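# Seat the bed rail end onto the post's pegs

## Task

Put the near end of the wooden bed rail onto the short post: both pegs must sit in the two holes in the rail's end face, the rail end must touch the post, and the rail's far end must rest in the bracket. It counts only if the rail stays there on its own without the robot holding it. Then open the gripper and move the arm away.

## Robot and tools

Robot: two arms, left_arm and right_arm, each with a parallel gripper. The names do not match sides of a camera image. The fingers point along the gripper's +z axis and close along its y axis. The reported gripper position is the point between the pads when closed. Closed fingertips reach about 33 mm past that point, open ones about 9 mm. Closing pushes the tips roughly 24 mm further out, so leave room above any surface.

Scene frame (used in results): origin on the table top midway between the arms, +z up, +x out over the table, left_arm on the +y side. Each result's state line gives, per arm, end_effector_position in metres and end_effector_quat_wxyz. Printed positions can be off, more so at long reach. "Hand target" lines show the pose the controller is currently driving toward. A "pose unreachable" line means a clearance check altered or blocked that arm's command. Flange force is the estimated outside force on the gripper, including held weight, with some error; "no reading" means no estimate. Step readings list positions at some control steps; HELD next to an arm means part of its row was held back that step.

The row: every moving command uses one flat list of 18 numbers, 9 per arm, left arm first: dx, dy, dz, rx, ry, rz, gripper position, force_limit, speed; then the same nine for the right arm. Always give all 18 even if one arm is idle.

execute_actions(actions): a list of actions; each action is a table of up to 15 rows, each row run for one control step of 1/30 s. If fewer than 15 rows, the last row repeats to fill 15 steps. dx..rz are offsets, not poses: they are measured in the gripper's own axes from the gripper's measured pose at the start of that action (for a call's first action, the last pose any result in this scene reported). Every row is relative to that same start pose, not to the row before. Scale: 1.0 = 0.6 m for dx, dy, dz and 180 degrees for the rotation; rx, ry, rz form a single rotation vector. All values lie in [-1, 1]. Each step the command is clipped to within 70 mm and 16 degrees of the measured pose, so far targets need several actions; after an action the arm goes only to its last clipped pose. Position is favoured over orientation when both can't be met. An empty list just returns state and images.

Gripper numbers (all in [-1, 1]): position +1 fully open (140 mm), pads meet near -0.8, -1 closes until blocked. force_limit: about 14 N at -1, 60 N at 0, 107 N at +1 (parts up to 40 mm wide). speed: about 30 mm/s at -1, 140 at 0, 250 at +1. object_status: 0 moving, 1 blocked while opening, 2 blocked while closing (a grip), 3 reached target or pads met. Grip with -1 and confirm status 2. To squeeze harder while holding, raise force_limit and switch position between -1 and -0.98. To leave a gripper unchanged, resend its previous three numbers; zeros are a real command. position_measured is in counts: 3 fully open, 230 pads meeting.

move(target, speed, stop_force, blocking): target is one 18-number row as above; its offsets are from the pose in the latest result showing one, in gripper axes. Each gripper follows a straight path; both paths finish together, lasting 0.5 to 10 s (cut off at 10 s). speed is top path speed in m/s, 0.002 to 0.5, default 0.25; rotation is capped at twice that in rad/s. Gripper numbers are sent at the start. Paths ignore obstacles and the other arm, and the hand can lag, drift, or overshoot speed, especially near full stretch. Optional stop_force (20 to 80 N, shared by both arms) ends an arm's path when push against its motion rises by that much for 2 steps; the gripper then backs to where it was 2 steps earlier. Use it only very slowly, not when the gripper rotates, not when pulling away from something it presses, and not before 0.2 s of scene time. Force can briefly exceed it. A target within 1.5 mm and 0.5 degrees counts as still. blocking=false returns after 0.5 s while motion continues (not allowed with stop_force); then use wait or stop before new commands. The move: line reports the ending (done, off_target, moving, held, fault, contact) and limits (paced = pose clipped; held = some steps blocked, after which motion can jump fast). An ending that names one arm means the other finished normally.

wait(seconds): 0 to 10; robot holds last commands; returns early if a move ends. stop(): brakes a running move; fingers continue. zoom_image(camera, region): region [x0, y0, x1, y1] pixels, at most 504x504, from cam_head_left, cam_head_right, cam_high, cam_low (672x504) or cam_left_wrist, cam_right_wrist (616x616). show_instructions: shows reference images. finished_scene(scene): ends the current scene, irreversible; only call once the rail sits unaided and the gripper has released and withdrawn.

Safety: arms are stiff; commanding even slightly past a firm contact can fault. Any joint reaching its load limit (waist, shoulder, elbow 144 N m; forearm roll, wrist pitch, wrist roll 36 N m, held weight included) or 150 N outside force stops that arm for 10 s. Long heavy holding can overheat motors (MOTOR HOT warns, then brakes). Keep the arms from colliding, never drop or knock anything off the table, and avoid slams and hard pushes. Occasional external tugs on held parts may occur. For an arm meant to stay put, send the offset back to its desired pose first, then zeros.

Each tool is called after "Call:" in YAML: its name, and indented under it one key for each argument.

## Session

Call:
execute_actions:
  actions: []

Scene clock: 0.00 s.
left_arm: end_effector_position=(-0.0557, -0.0865, +0.3469) position_measured=3 object_status=3 end_effector_quat_wxyz=(+0.045, +0.917, +0.388, +0.079) | right_arm: end_effector_position=(+0.2585, -0.1175, +0.3187) position_measured=3 object_status=3 end_effector_quat_wxyz=(+0.012, +0.656, +0.732, +0.186)
Joint positions: left_arm=[-1.377  0.264  0.595 -0.188 -1.864 -2.467] | right_arm=[ 1.753 -0.502 -0.333  0.266 -1.476  1.687]
Joint velocities: left_arm=[ 0.001  0.001  0.    -0.003  0.001 -0.   ] | right_arm=[ 0.     0.     0.001  0.     0.    -0.   ]
Flange force (N, the push that the arm receives, along the gripper's own x y z axes): no reading
Hand target (left_arm): -0.056, -0.087, +0.347; +0.045, +0.917, +0.388, +0.079
Hand target (right_arm): +0.259, -0.117, +0.319; +0.012, +0.656, +0.732, +0.186

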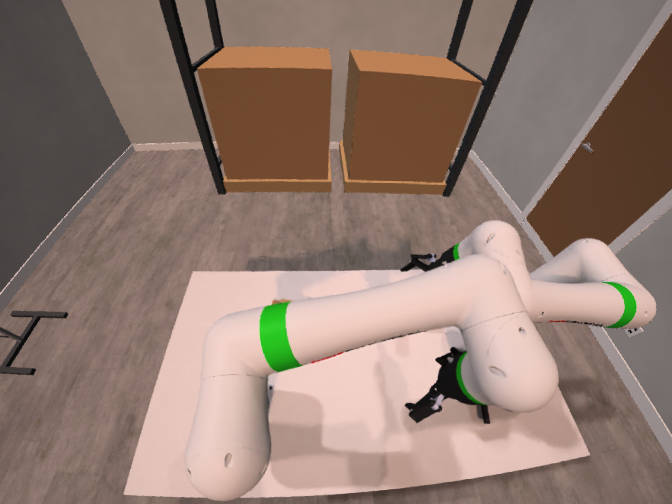

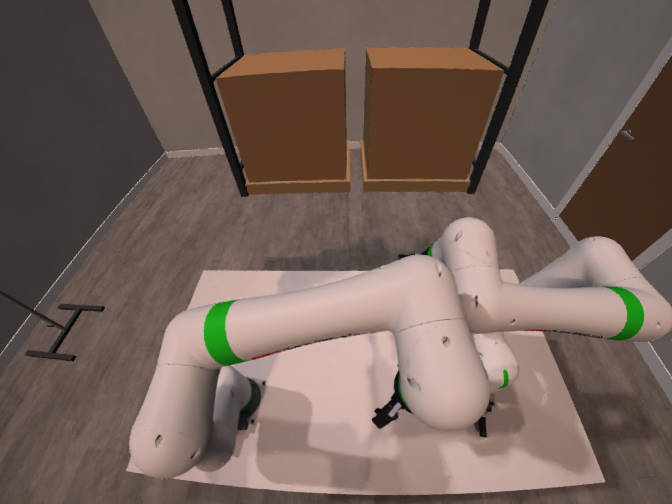

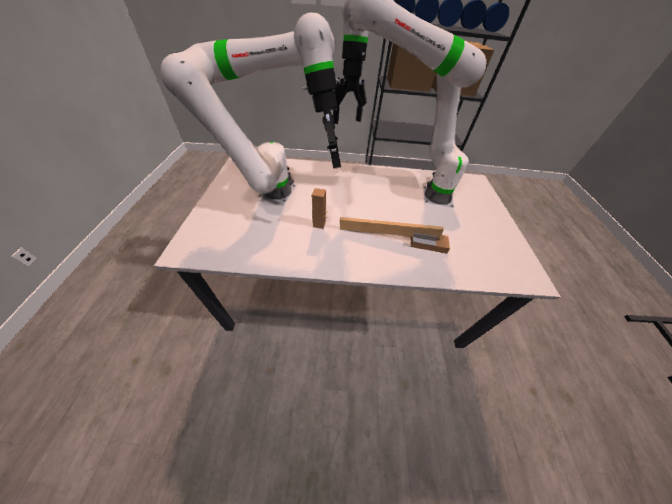

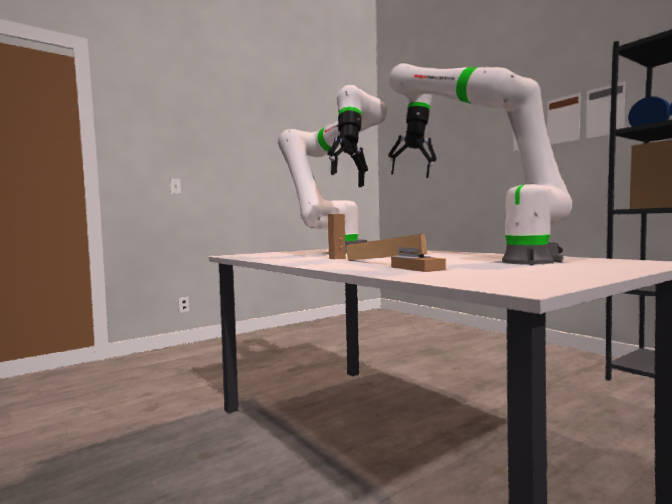

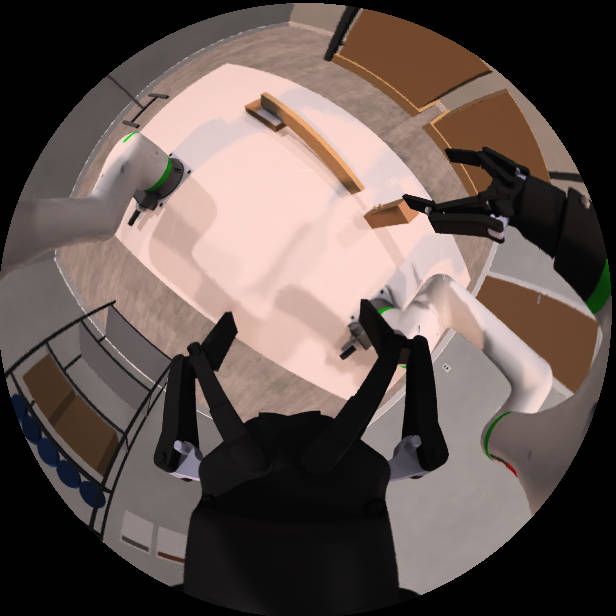

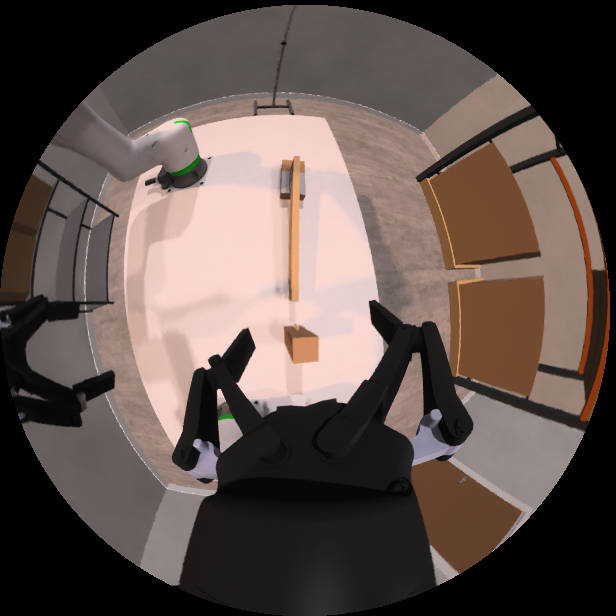

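Call:
zoom_image:
  camera: "cam_low"
  region: [310, 200, 470, 285]

Call:
zoom_image:
  camera: "cam_high"
  region: [295, 175, 465, 265]

Call:
zoom_image:
  camera: "cam_right_wrist"
  region: [230, 140, 370, 380]

Region (310, 200, 470, 285) of cam_low's 672x504 image, scaled by 3.150, with more detail than that image has; it fills the top 268 rows of this view, and the rest is white.

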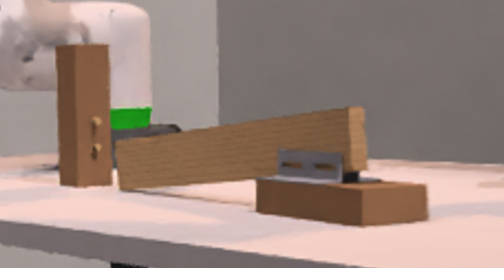

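Region (295, 175, 465, 265) of cam_high's 672x504 image, scaled by 2.965, with more detail than that image has; it fills the top 267 rows of this view, and the rest is white.

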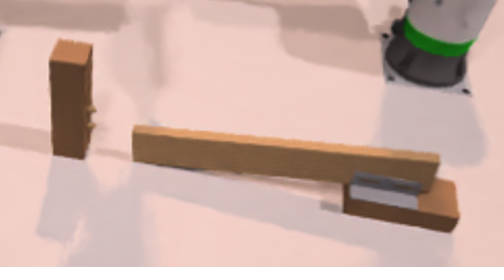

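Region (230, 140, 370, 380) of cam_right_wrist's 616x616 image, scaled by 2.100, with more detail than that image has; it fills the left 294 columns of this view, and the rest is white.

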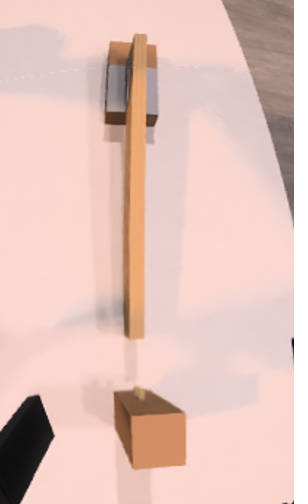

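Call:
zoom_image:
  camera: "cam_left_wrist"
  region: [235, 80, 435, 240]

Region (235, 80, 435, 240) of cam_left_wrist's 616x616 image, scaled by 2.520, with more detail than that image has; it fills the top 403 rows of this view, and the rest is white.

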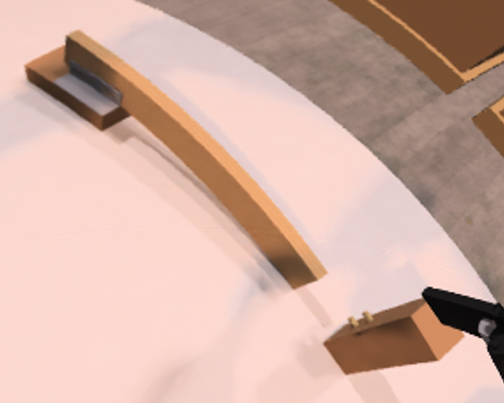

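Call:
move:
  target: [-0.039,0.2432,0.4155,-0.4536,-0.0085,-0.2016,-1,0,0,0.169,0.0092,0.257,-0.0902,-0.1483,0.9087,0.1,0.6,0]
  speed: 0.5

Scene clock: 19.00 s.
left_arm: end_effector_position=(+0.0770, -0.2096, +0.1201) position_measured=233 object_status=3 end_effector_quat_wxyz=(+0.648, +0.514, +0.486, +0.282) | right_arm: end_effector_position=(+0.2898, +0.0198, +0.1994) position_measured=117 object_status=3 end_effector_quat_wxyz=(+0.001, +0.819, -0.574, -0.001)
Joint positions: left_arm=[-1.85   0.785  0.169 -1.569 -1.573 -0.607] | right_arm=[ 1.499  0.169  0.092 -0.002 -1.494 -0.97 ]
Joint velocities: left_arm=[ 0.     0.001  0.    -0.    -0.001 -0.   ] | right_arm=[ 0.     0.001 -0.003  0.001  0.     0.   ]
Flange force (N, the push that the arm receives, along the gripper's own x y z axes): left_arm=[0.1 2.3 -0.5] | right_arm=[-0.4 -3.6 -0.8]
Hand target (left_arm): +0.077, -0.210, +0.120; +0.648, +0.514, +0.486, +0.282
Hand target (right_arm): +0.290, +0.020, +0.199; +0.001, +0.819, -0.573, -0.001
Off the commanded pose (left_arm): 0.001 m, 0 deg.
Off the commanded pose (right_arm): 0.000 m, 0 deg.
move: done

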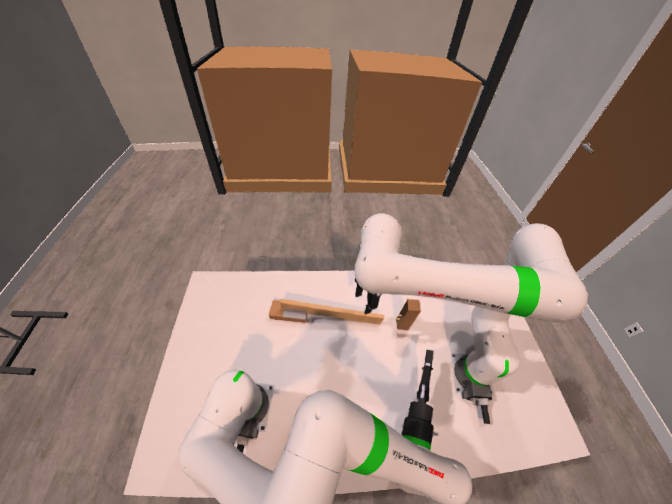

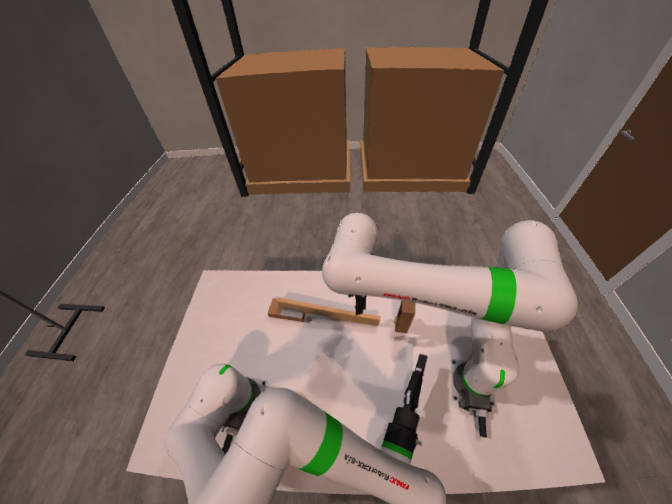

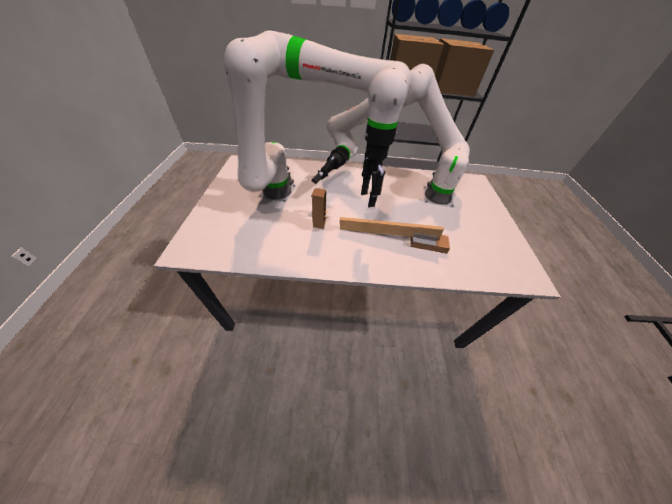

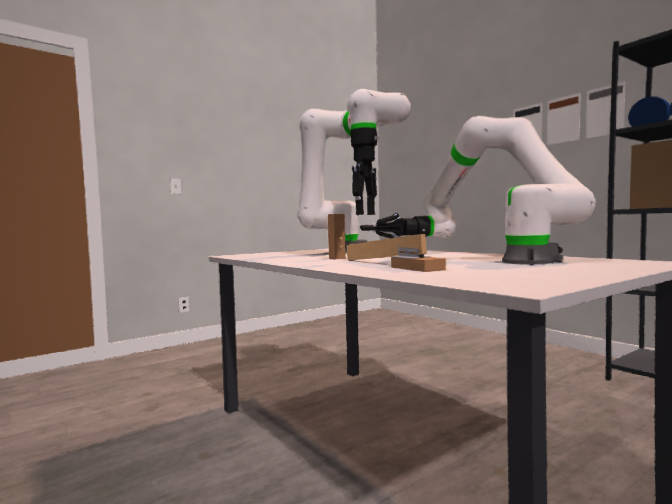

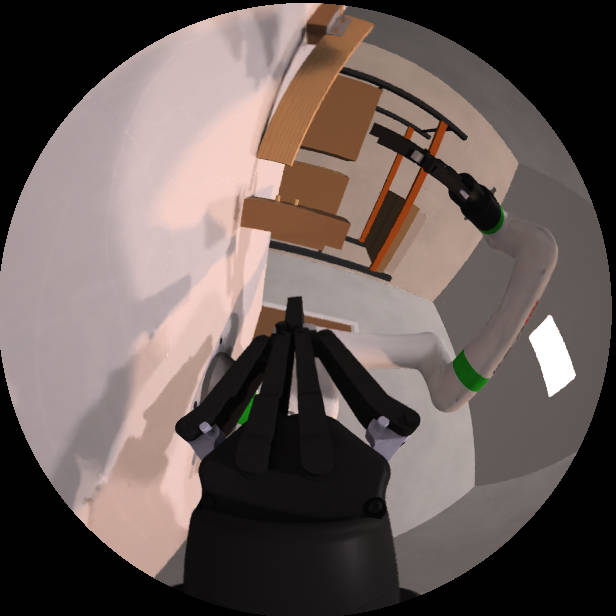

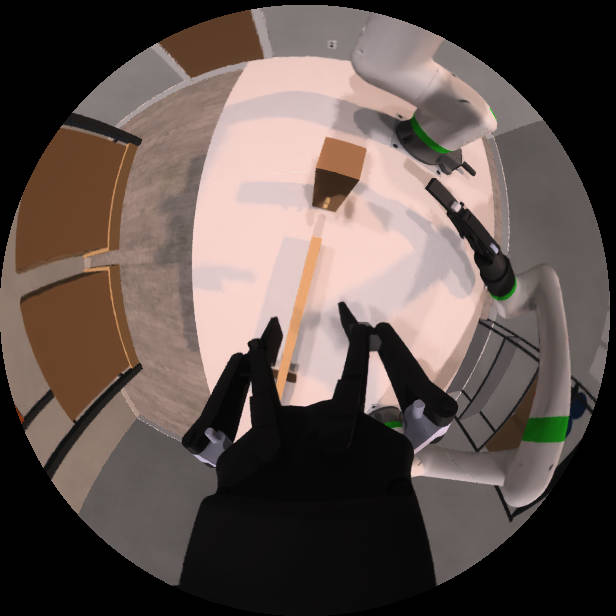

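Call:
zoom_image:
  camera: "cam_right_wrist"
  region: [240, 125, 400, 405]

Region (240, 125, 400, 405) of cam_right_wrist's 616x616 image, scaled by 1.800, with more detail than that image has; it fills the left 288 columns of this view, and the rest is white.

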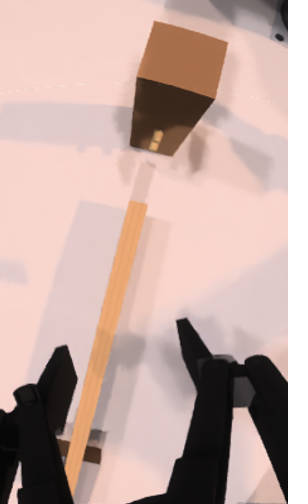

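Call:
zoom_image:
  camera: "cam_left_wrist"
  region: [230, 130, 370, 260]

Region (230, 130, 370, 260) of cam_left_wrist's 616x616 image, scaled by 3.600, with more detail than that image has; it fills the top 468 rows of this view, and the rest is white.

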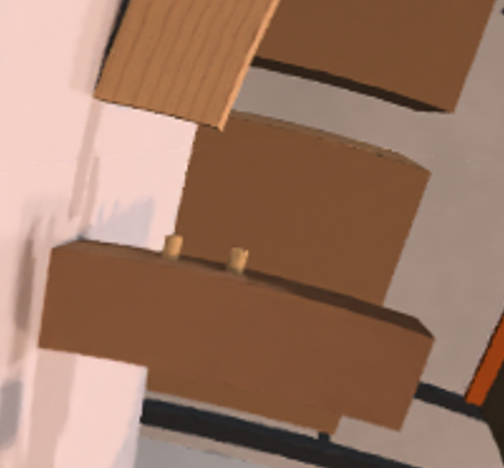

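Call:
move:
  target: [0.0207,-0.0422,0.3167,0,0,0,-1,0,0,0.0008,-0.021,0.249,0.0085,-0.0354,0.1498,0.1,0.6,0]
  speed: 0.3

Scene clock: 24.87 s.
left_arm: end_effector_position=(+0.2527, -0.2814, +0.0921) position_measured=233 object_status=3 end_effector_quat_wxyz=(+0.648, +0.514, +0.486, +0.282) | right_arm: end_effector_position=(+0.3010, +0.0236, +0.0499) position_measured=117 object_status=3 end_effector_quat_wxyz=(-0.042, +0.662, -0.747, -0.038)
Joint positions: left_arm=[-1.561  0.881  0.264 -1.739 -1.338 -0.587] | right_arm=[ 1.466  0.195 -0.237 -0.023 -1.027 -1.397]
Joint velocities: left_arm=[ 0.001  0.     0.     0.     0.002 -0.   ] | right_arm=[-0.     0.    -0.003  0.001  0.    -0.002]
Flange force (N, the push that the arm receives, along the gripper's own x y z axes): left_arm=[-0.6 1.0 -1.5] | right_arm=[-9.2 -2.8 -0.7]
Hand target (left_arm): +0.253, -0.281, +0.092; +0.648, +0.514, +0.486, +0.282
Hand target (right_arm): +0.301, +0.024, +0.050; +0.042, -0.662, +0.747, +0.038
Off the commanded pose (left_arm): 0.000 m, 0 deg.
Off the commanded pose (right_arm): 0.001 m, 0 deg.
move: done

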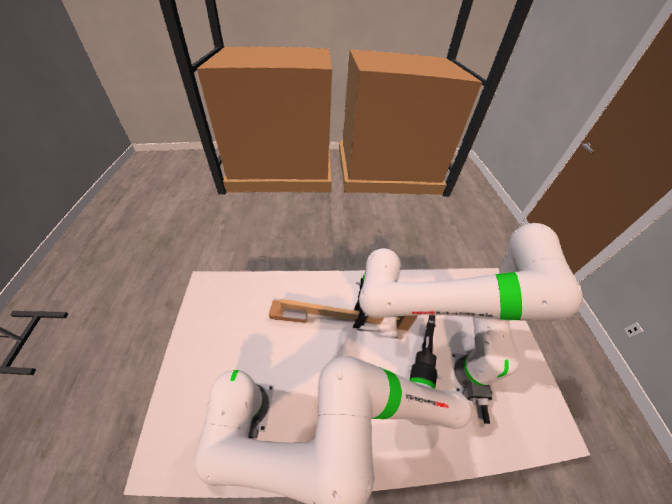

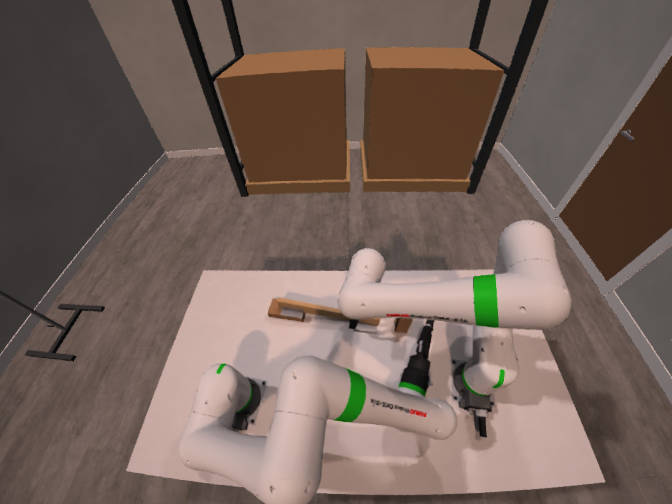

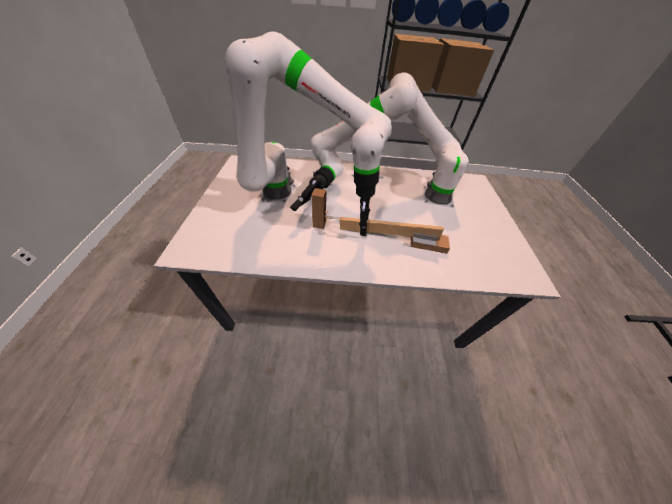

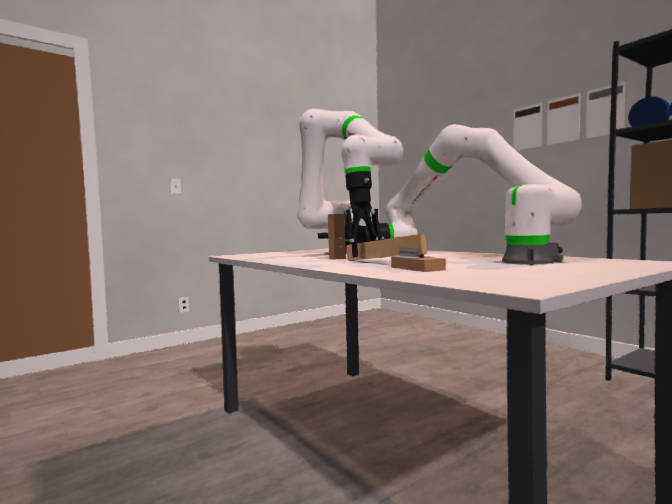

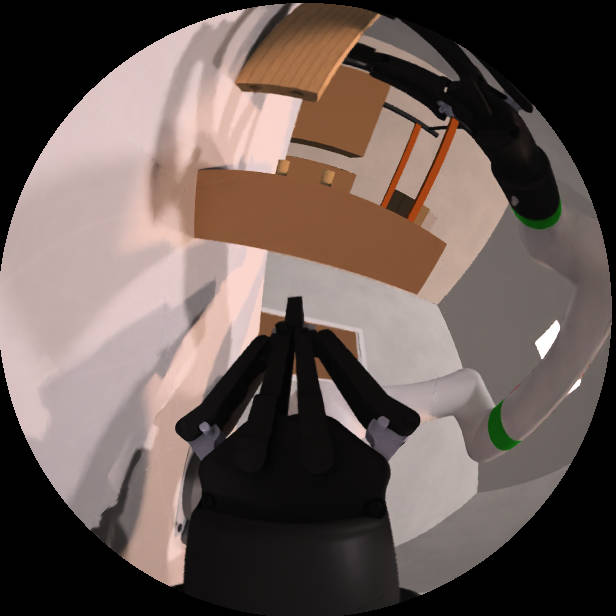

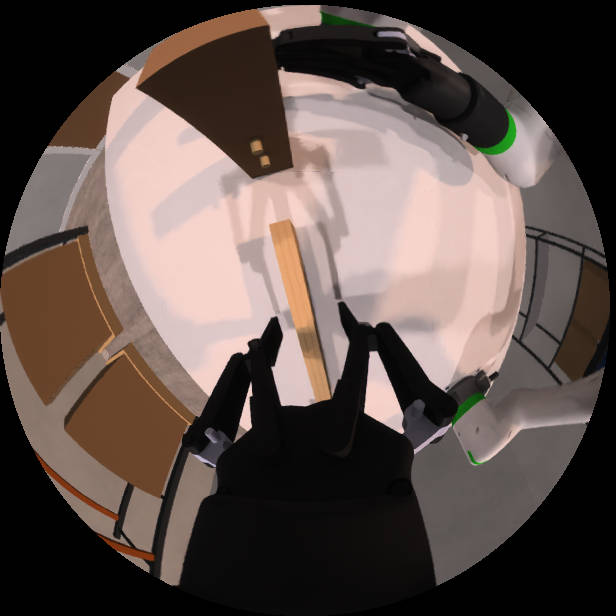

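Call:
zoom_image:
  camera: "cam_right_wrist"
  region: [230, 130, 390, 410]

Region (230, 130, 390, 410) of cam_right_wrist's 616x616 image, scaled by 1.800, with more detail than that image has; it fills the left 288 columns of this view, and the rest is white.

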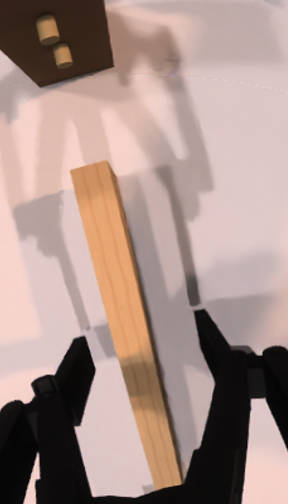

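Call:
zoom_image:
  camera: "cam_right_wrist"
  region: [255, 210, 355, 330]

Region (255, 210, 355, 330) of cam_right_wrist's 616x616 image, scaled by 4.200, with more detail than that image has.

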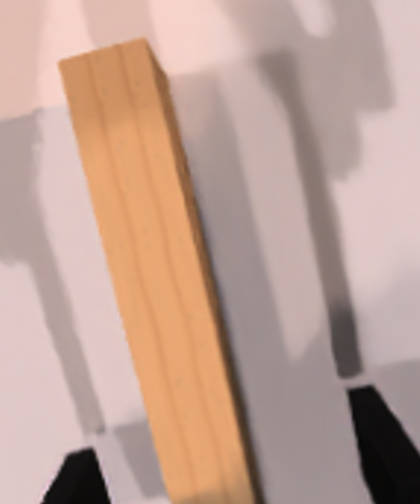

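Call:
execute_actions:
  actions:
    - [[0,0,0,0,0,0,-1,0,0,0,-0.002,0,0,0,0.002,-0.42,0.6,0.2],[0,0,0,0,0,0,-1,0,0,0,-0.004,0,0,0,0.004,-0.42,0.6,0.2],[0,0,0,0,0,0,-1,0,0,0,-0.005,0,0,0,0.0056,-0.42,0.6,0.2],[0,0,0,0,0,0,-1,0,0,0,-0.005,0,0,0,0.0056,-0.42,0.6,0.2],[0,0,0,0,0,0,-1,0,0,0,-0.005,0,0,0,0.0056,-0.42,0.6,0.2],[0,0,0,0,0,0,-1,0,0,0,-0.005,0,0,0,0.0056,-0.42,0.6,0.2],[0,0,0,0,0,0,-1,0,0,0,-0.005,0,0,0,0.0056,-0.42,0.6,0.2],[0,0,0,0,0,0,-1,0,0,0,-0.005,0,0,0,0.0056,-0.42,0.6,0.2],[0,0,0,0,0,0,-1,0,0,0,-0.005,0,0,0,0.0056,-1,0.6,-0.6]]

Scene clock: 27.27 s.
left_arm: end_effector_position=(+0.2527, -0.2814, +0.0921) position_measured=233 object_status=3 end_effector_quat_wxyz=(+0.648, +0.514, +0.486, +0.282) | right_arm: end_effector_position=(+0.3039, +0.0232, +0.0500) position_measured=204 object_status=0 end_effector_quat_wxyz=(-0.041, +0.655, -0.753, -0.038)
Joint positions: left_arm=[-1.561  0.881  0.264 -1.739 -1.338 -0.587] | right_arm=[ 1.46   0.198 -0.234 -0.024 -1.028 -1.408]
Joint velocities: left_arm=[ 0.    -0.001 -0.    -0.001 -0.     0.   ] | right_arm=[ 0.     0.     0.001 -0.001 -0.002 -0.   ]
Flange force (N, the push that the arm receives, along the gripper's own x y z axes): left_arm=[-3.2 1.4 -1.5] | right_arm=[-4.0 3.3 -5.1]
Hand target (left_arm): +0.253, -0.281, +0.092; +0.648, +0.514, +0.486, +0.282
Hand target (right_arm): +0.304, +0.023, +0.050; +0.041, -0.655, +0.753, +0.038
Off the commanded pose (left_arm): 0.000 m, 0 deg.
Off the commanded pose (right_arm): 0.000 m, 0 deg.
Step readings (end_effector_position):
0: left_arm (+0.2527, -0.2814, +0.0921) | right_arm (+0.3009, +0.0236, +0.0500)
1: left_arm (+0.2527, -0.2814, +0.0921) | right_arm (+0.3010, +0.0236, +0.0500)
2: left_arm (+0.2527, -0.2814, +0.0921) | right_arm (+0.3014, +0.0235, +0.0500)
4: left_arm (+0.2527, -0.2814, +0.0921) | right_arm (+0.3033, +0.0235, +0.0501)
8: left_arm (+0.2527, -0.2814, +0.0921) | right_arm (+0.3040, +0.0233, +0.0500)
15: end_effector_position above

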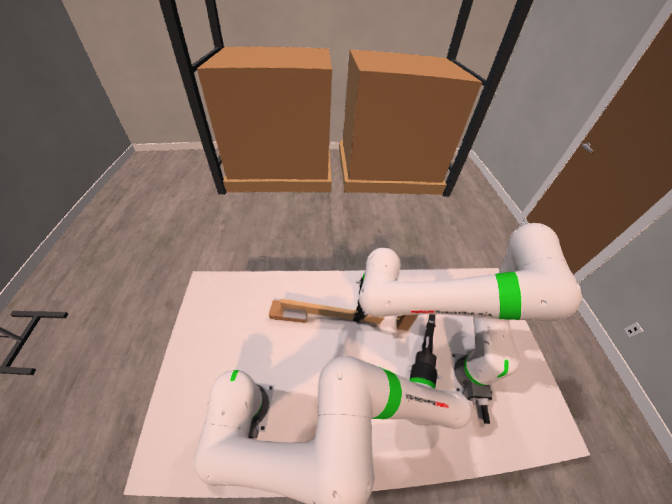

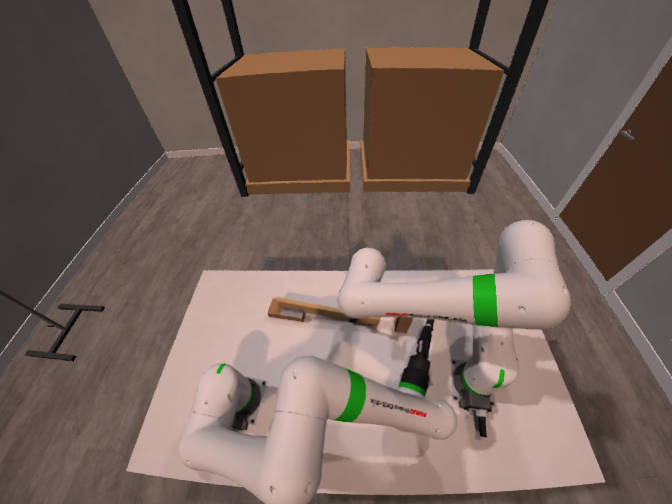

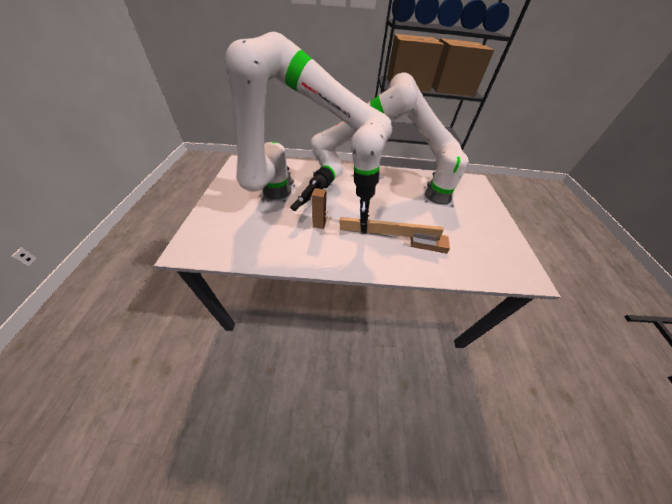

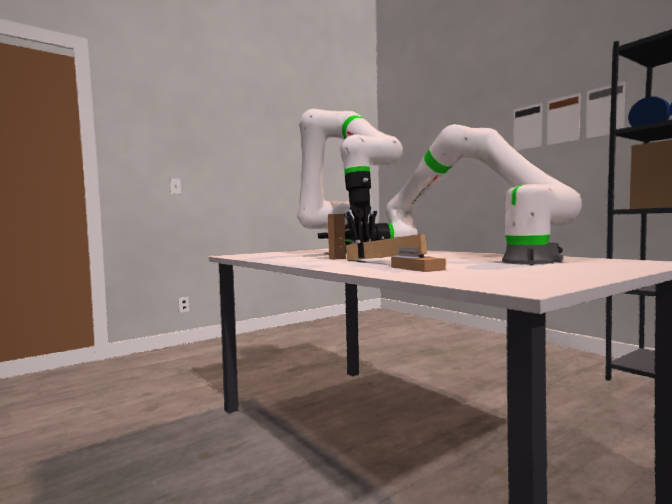

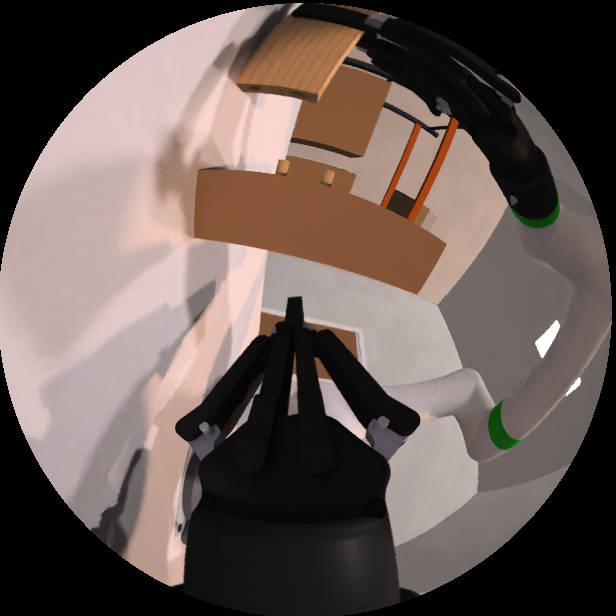

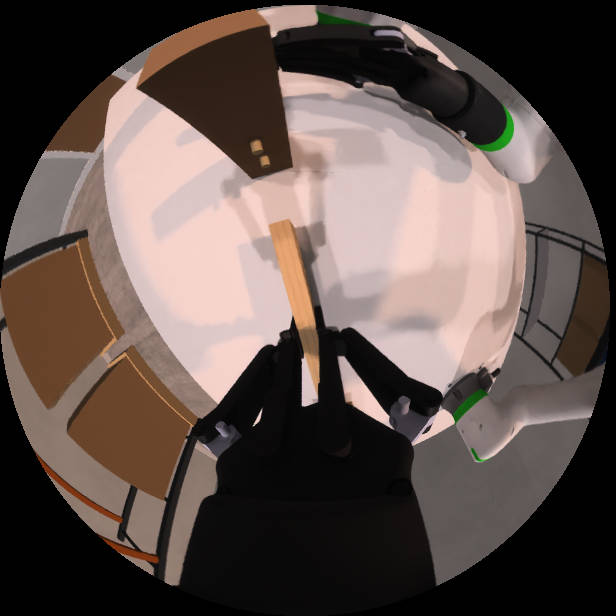

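Call:
move:
  target: [0,0,0,0,0,0,-1,0,0,0.071,0,-0.0549,0.0011,0.0356,0.0002,-1,0.6,-0.6]
  speed: 0.1

Scene clock: 28.63 s.
left_arm: end_effector_position=(+0.2527, -0.2814, +0.0921) position_measured=233 object_status=3 end_effector_quat_wxyz=(+0.648, +0.514, +0.486, +0.282) | right_arm: end_effector_position=(+0.2977, -0.0224, +0.0779) position_measured=208 object_status=2 end_effector_quat_wxyz=(-0.000, +0.656, -0.755, -0.001)
Joint positions: left_arm=[-1.561  0.881  0.264 -1.739 -1.338 -0.587] | right_arm=[ 1.46   0.154 -0.217 -0.001 -1.199 -1.42 ]
Joint velocities: left_arm=[-0.     0.001  0.    -0.     0.001 -0.   ] | right_arm=[ 0.    -0.001  0.     0.001 -0.     0.   ]
Flange force (N, the push that the arm receives, along the gripper's own x y z axes): left_arm=[0.4 2.2 -0.7] | right_arm=[-13.9 -3.3 -0.2]
Hand target (left_arm): +0.253, -0.281, +0.092; +0.648, +0.514, +0.486, +0.282
Hand target (right_arm): +0.298, -0.022, +0.078; +0.000, -0.656, +0.755, +0.001
Off the commanded pose (left_arm): 0.000 m, 0 deg.
Off the commanded pose (right_arm): 0.000 m, 0 deg.
move: done

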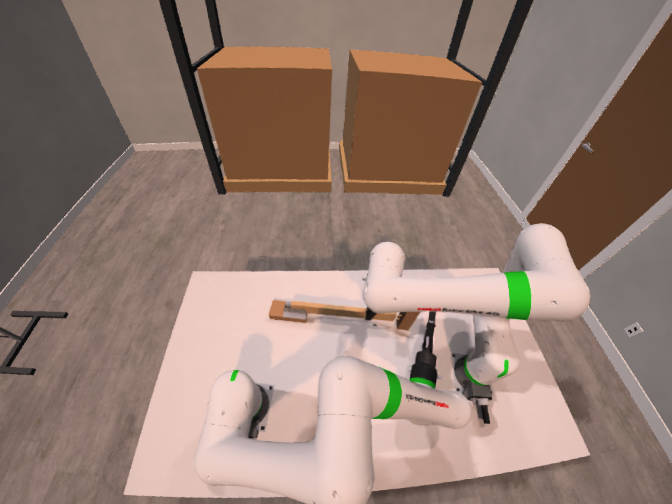

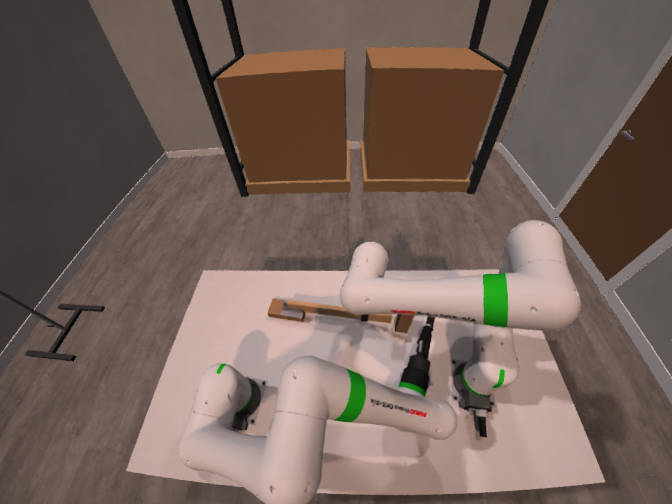

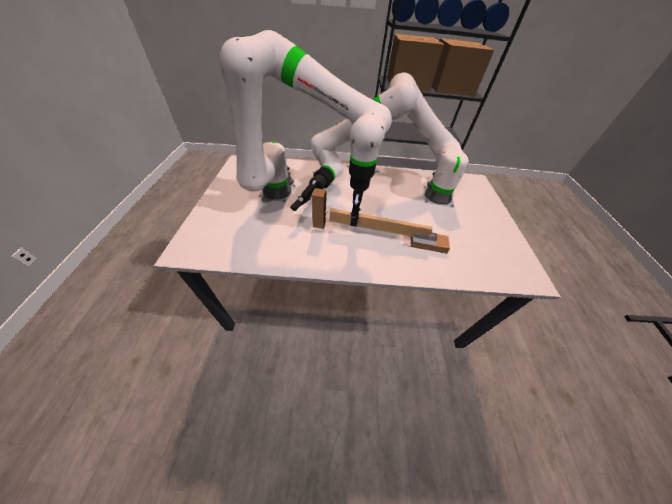

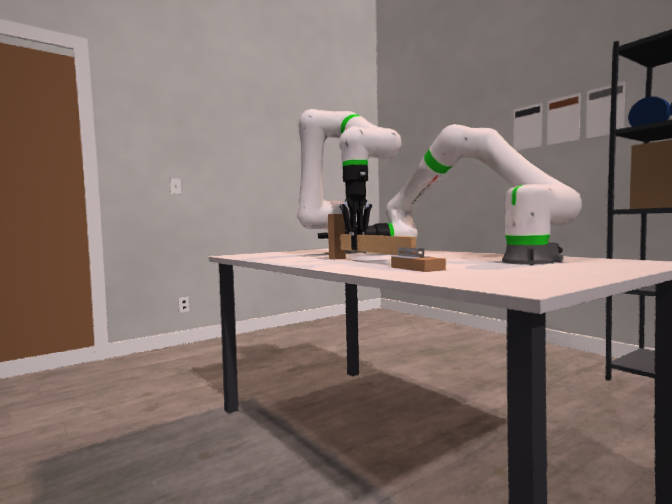

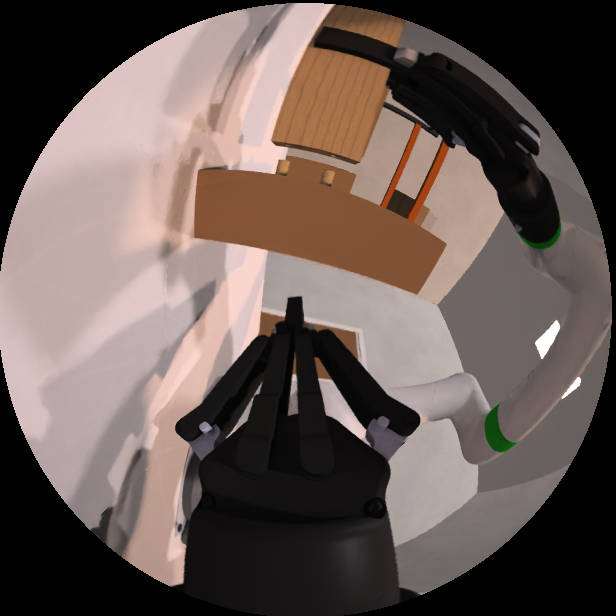

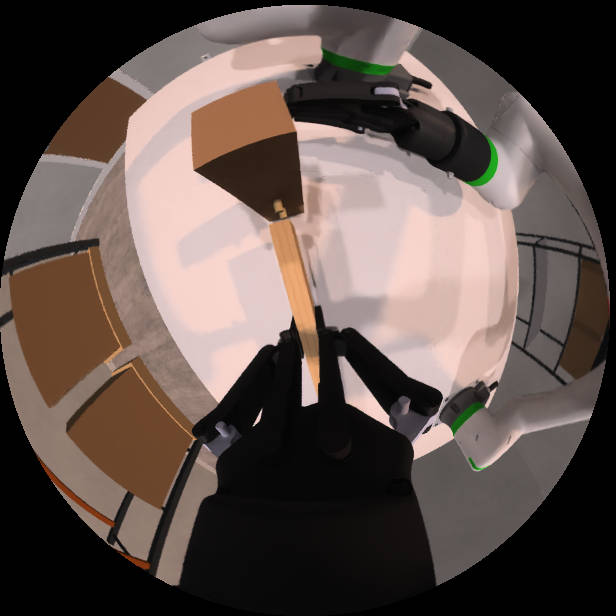

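Call:
execute_actions:
  actions: []

Scene clock: 29.87 s.
left_arm: end_effector_position=(+0.2527, -0.2814, +0.0921) position_measured=233 object_status=3 end_effector_quat_wxyz=(+0.648, +0.514, +0.486, +0.282) | right_arm: end_effector_position=(+0.2977, -0.0224, +0.0779) position_measured=208 object_status=2 end_effector_quat_wxyz=(-0.000, +0.656, -0.755, -0.001)
Joint positions: left_arm=[-1.561  0.881  0.264 -1.739 -1.338 -0.587] | right_arm=[ 1.46   0.154 -0.217 -0.001 -1.199 -1.42 ]
Joint velocities: left_arm=[ 0.001 -0.     0.     0.002  0.001  0.   ] | right_arm=[ 0.     0.    -0.002  0.001 -0.    -0.   ]
Flange force (N, the push that the arm receives, along the gripper's own x y z axes): left_arm=[-1.3 0.3 0.2] | right_arm=[-13.5 -1.9 0.2]
Hand target (left_arm): +0.253, -0.281, +0.092; +0.648, +0.514, +0.486, +0.282
Hand target (right_arm): +0.298, -0.022, +0.078; +0.000, -0.656, +0.755, +0.001
Off the commanded pose (left_arm): 0.000 m, 0 deg.
Off the commanded pose (right_arm): 0.000 m, 0 deg.

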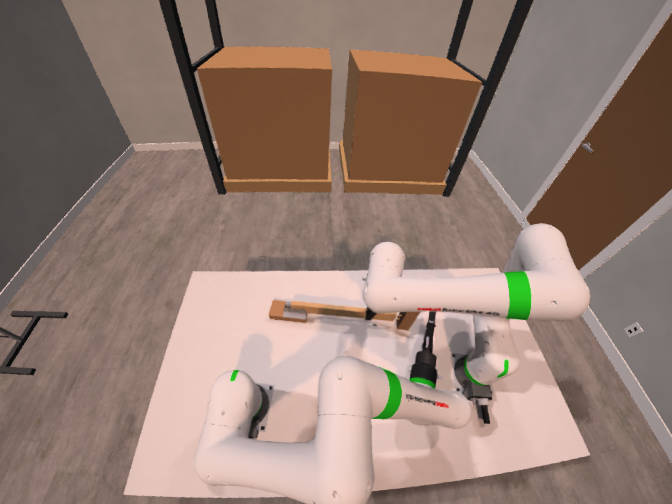

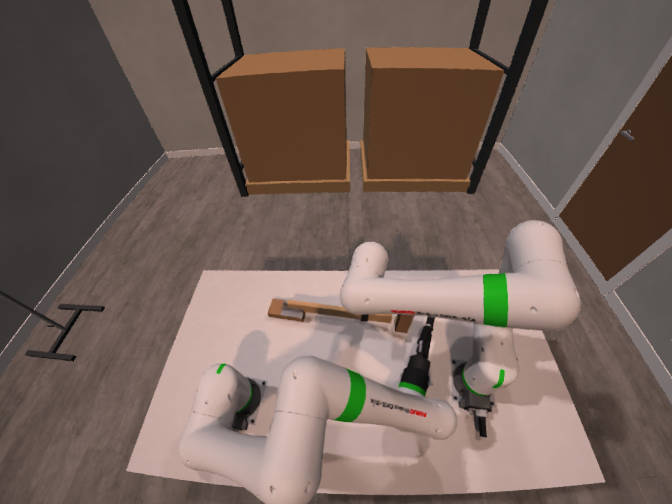

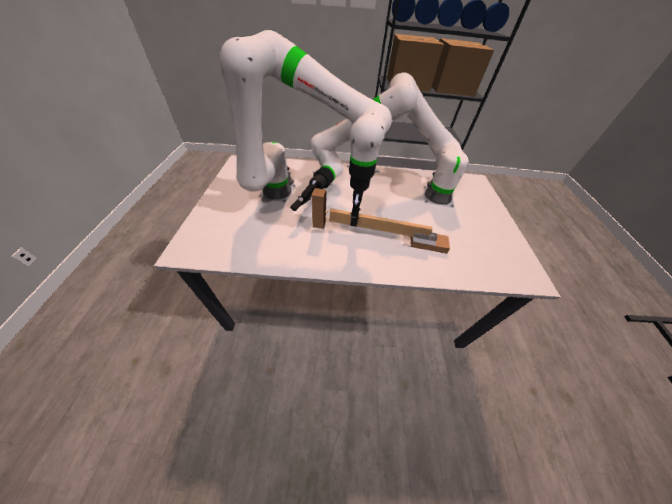

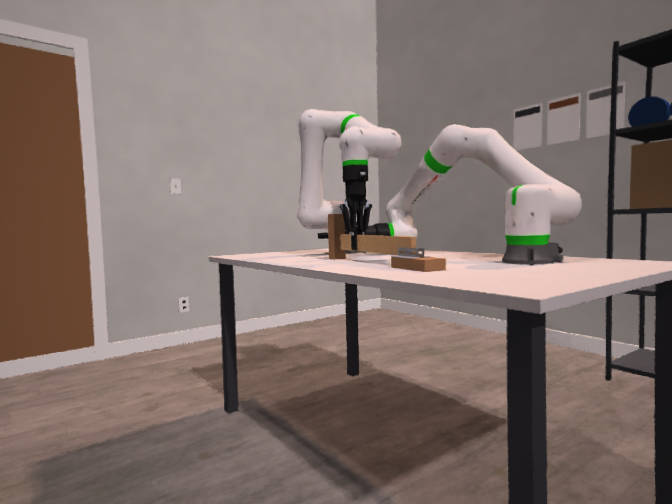

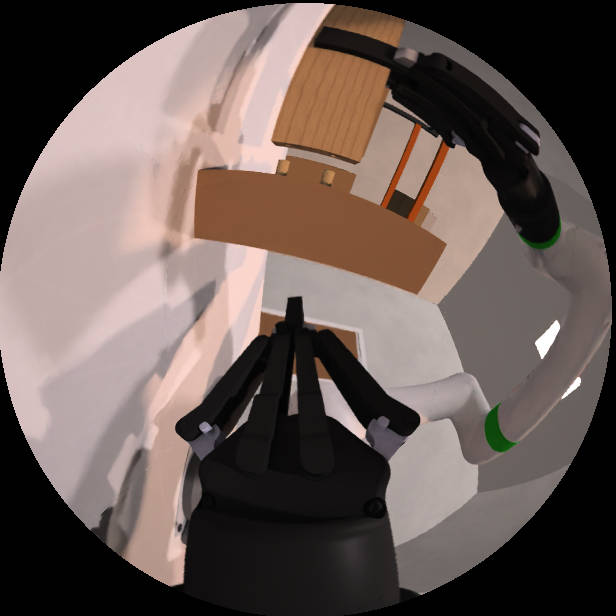

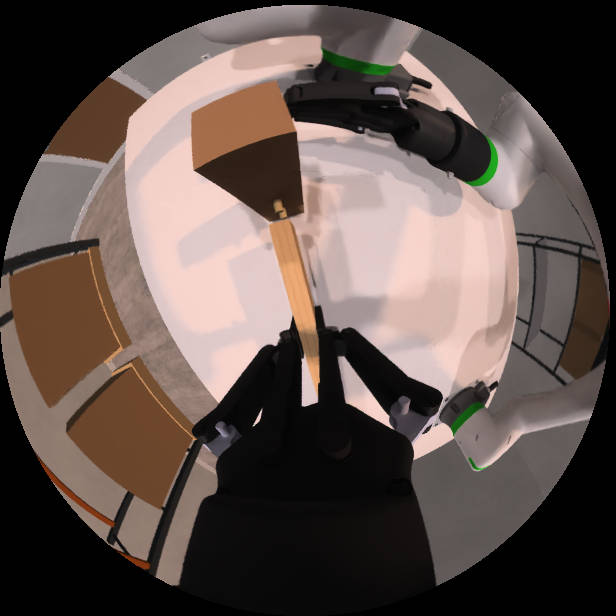

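Call:
zoom_image:
  camera: "cam_left_wrist"
  region: [260, 120, 372, 204]

Call:
zoom_image:
  camera: "cam_right_wrist"
  region: [250, 185, 322, 245]

Call:
zoom_image:
  camera: "cam_low"
  region: [310, 200, 460, 290]

Call:
zoom_image:
  camera: "cam_high"
  region: [290, 170, 470, 270]

Region (260, 120, 372, 204) of cam_left_wrist's 616x616 image, scaled by 4.500, with more detail than that image has; it fills the top 378 rows of this view, and the rest is white.

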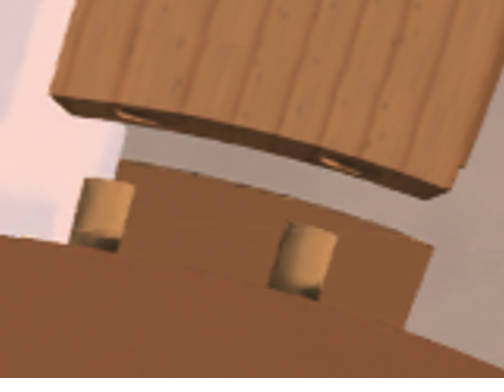

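Region (250, 185, 322, 245) of cam_right_wrist's 616x616 image, scaled by 7.000, with more detail than that image has.

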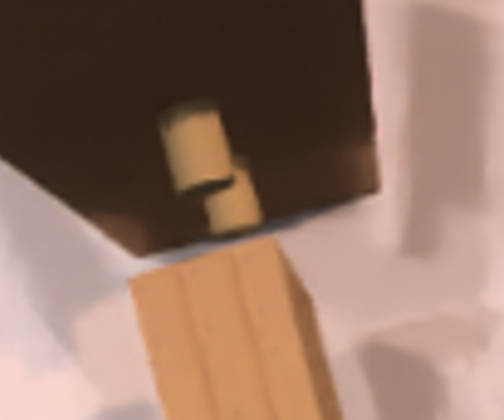

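Region (310, 200, 460, 290) of cam_low's 672x504 image, scaled by 3.360, with more detail than that image has; it fills the top 302 rows of this view, and the rest is white.

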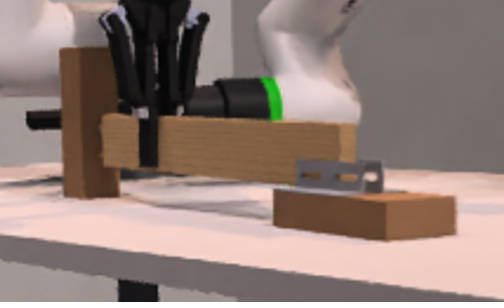

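Region (290, 170, 470, 270) of cam_high's 672x504 image, scaled by 2.800, with more detail than that image has.

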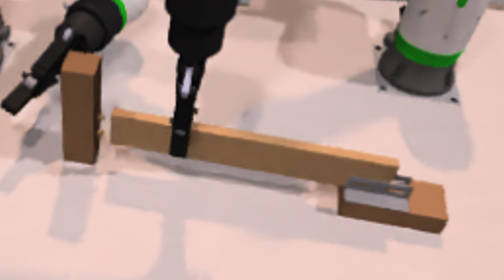

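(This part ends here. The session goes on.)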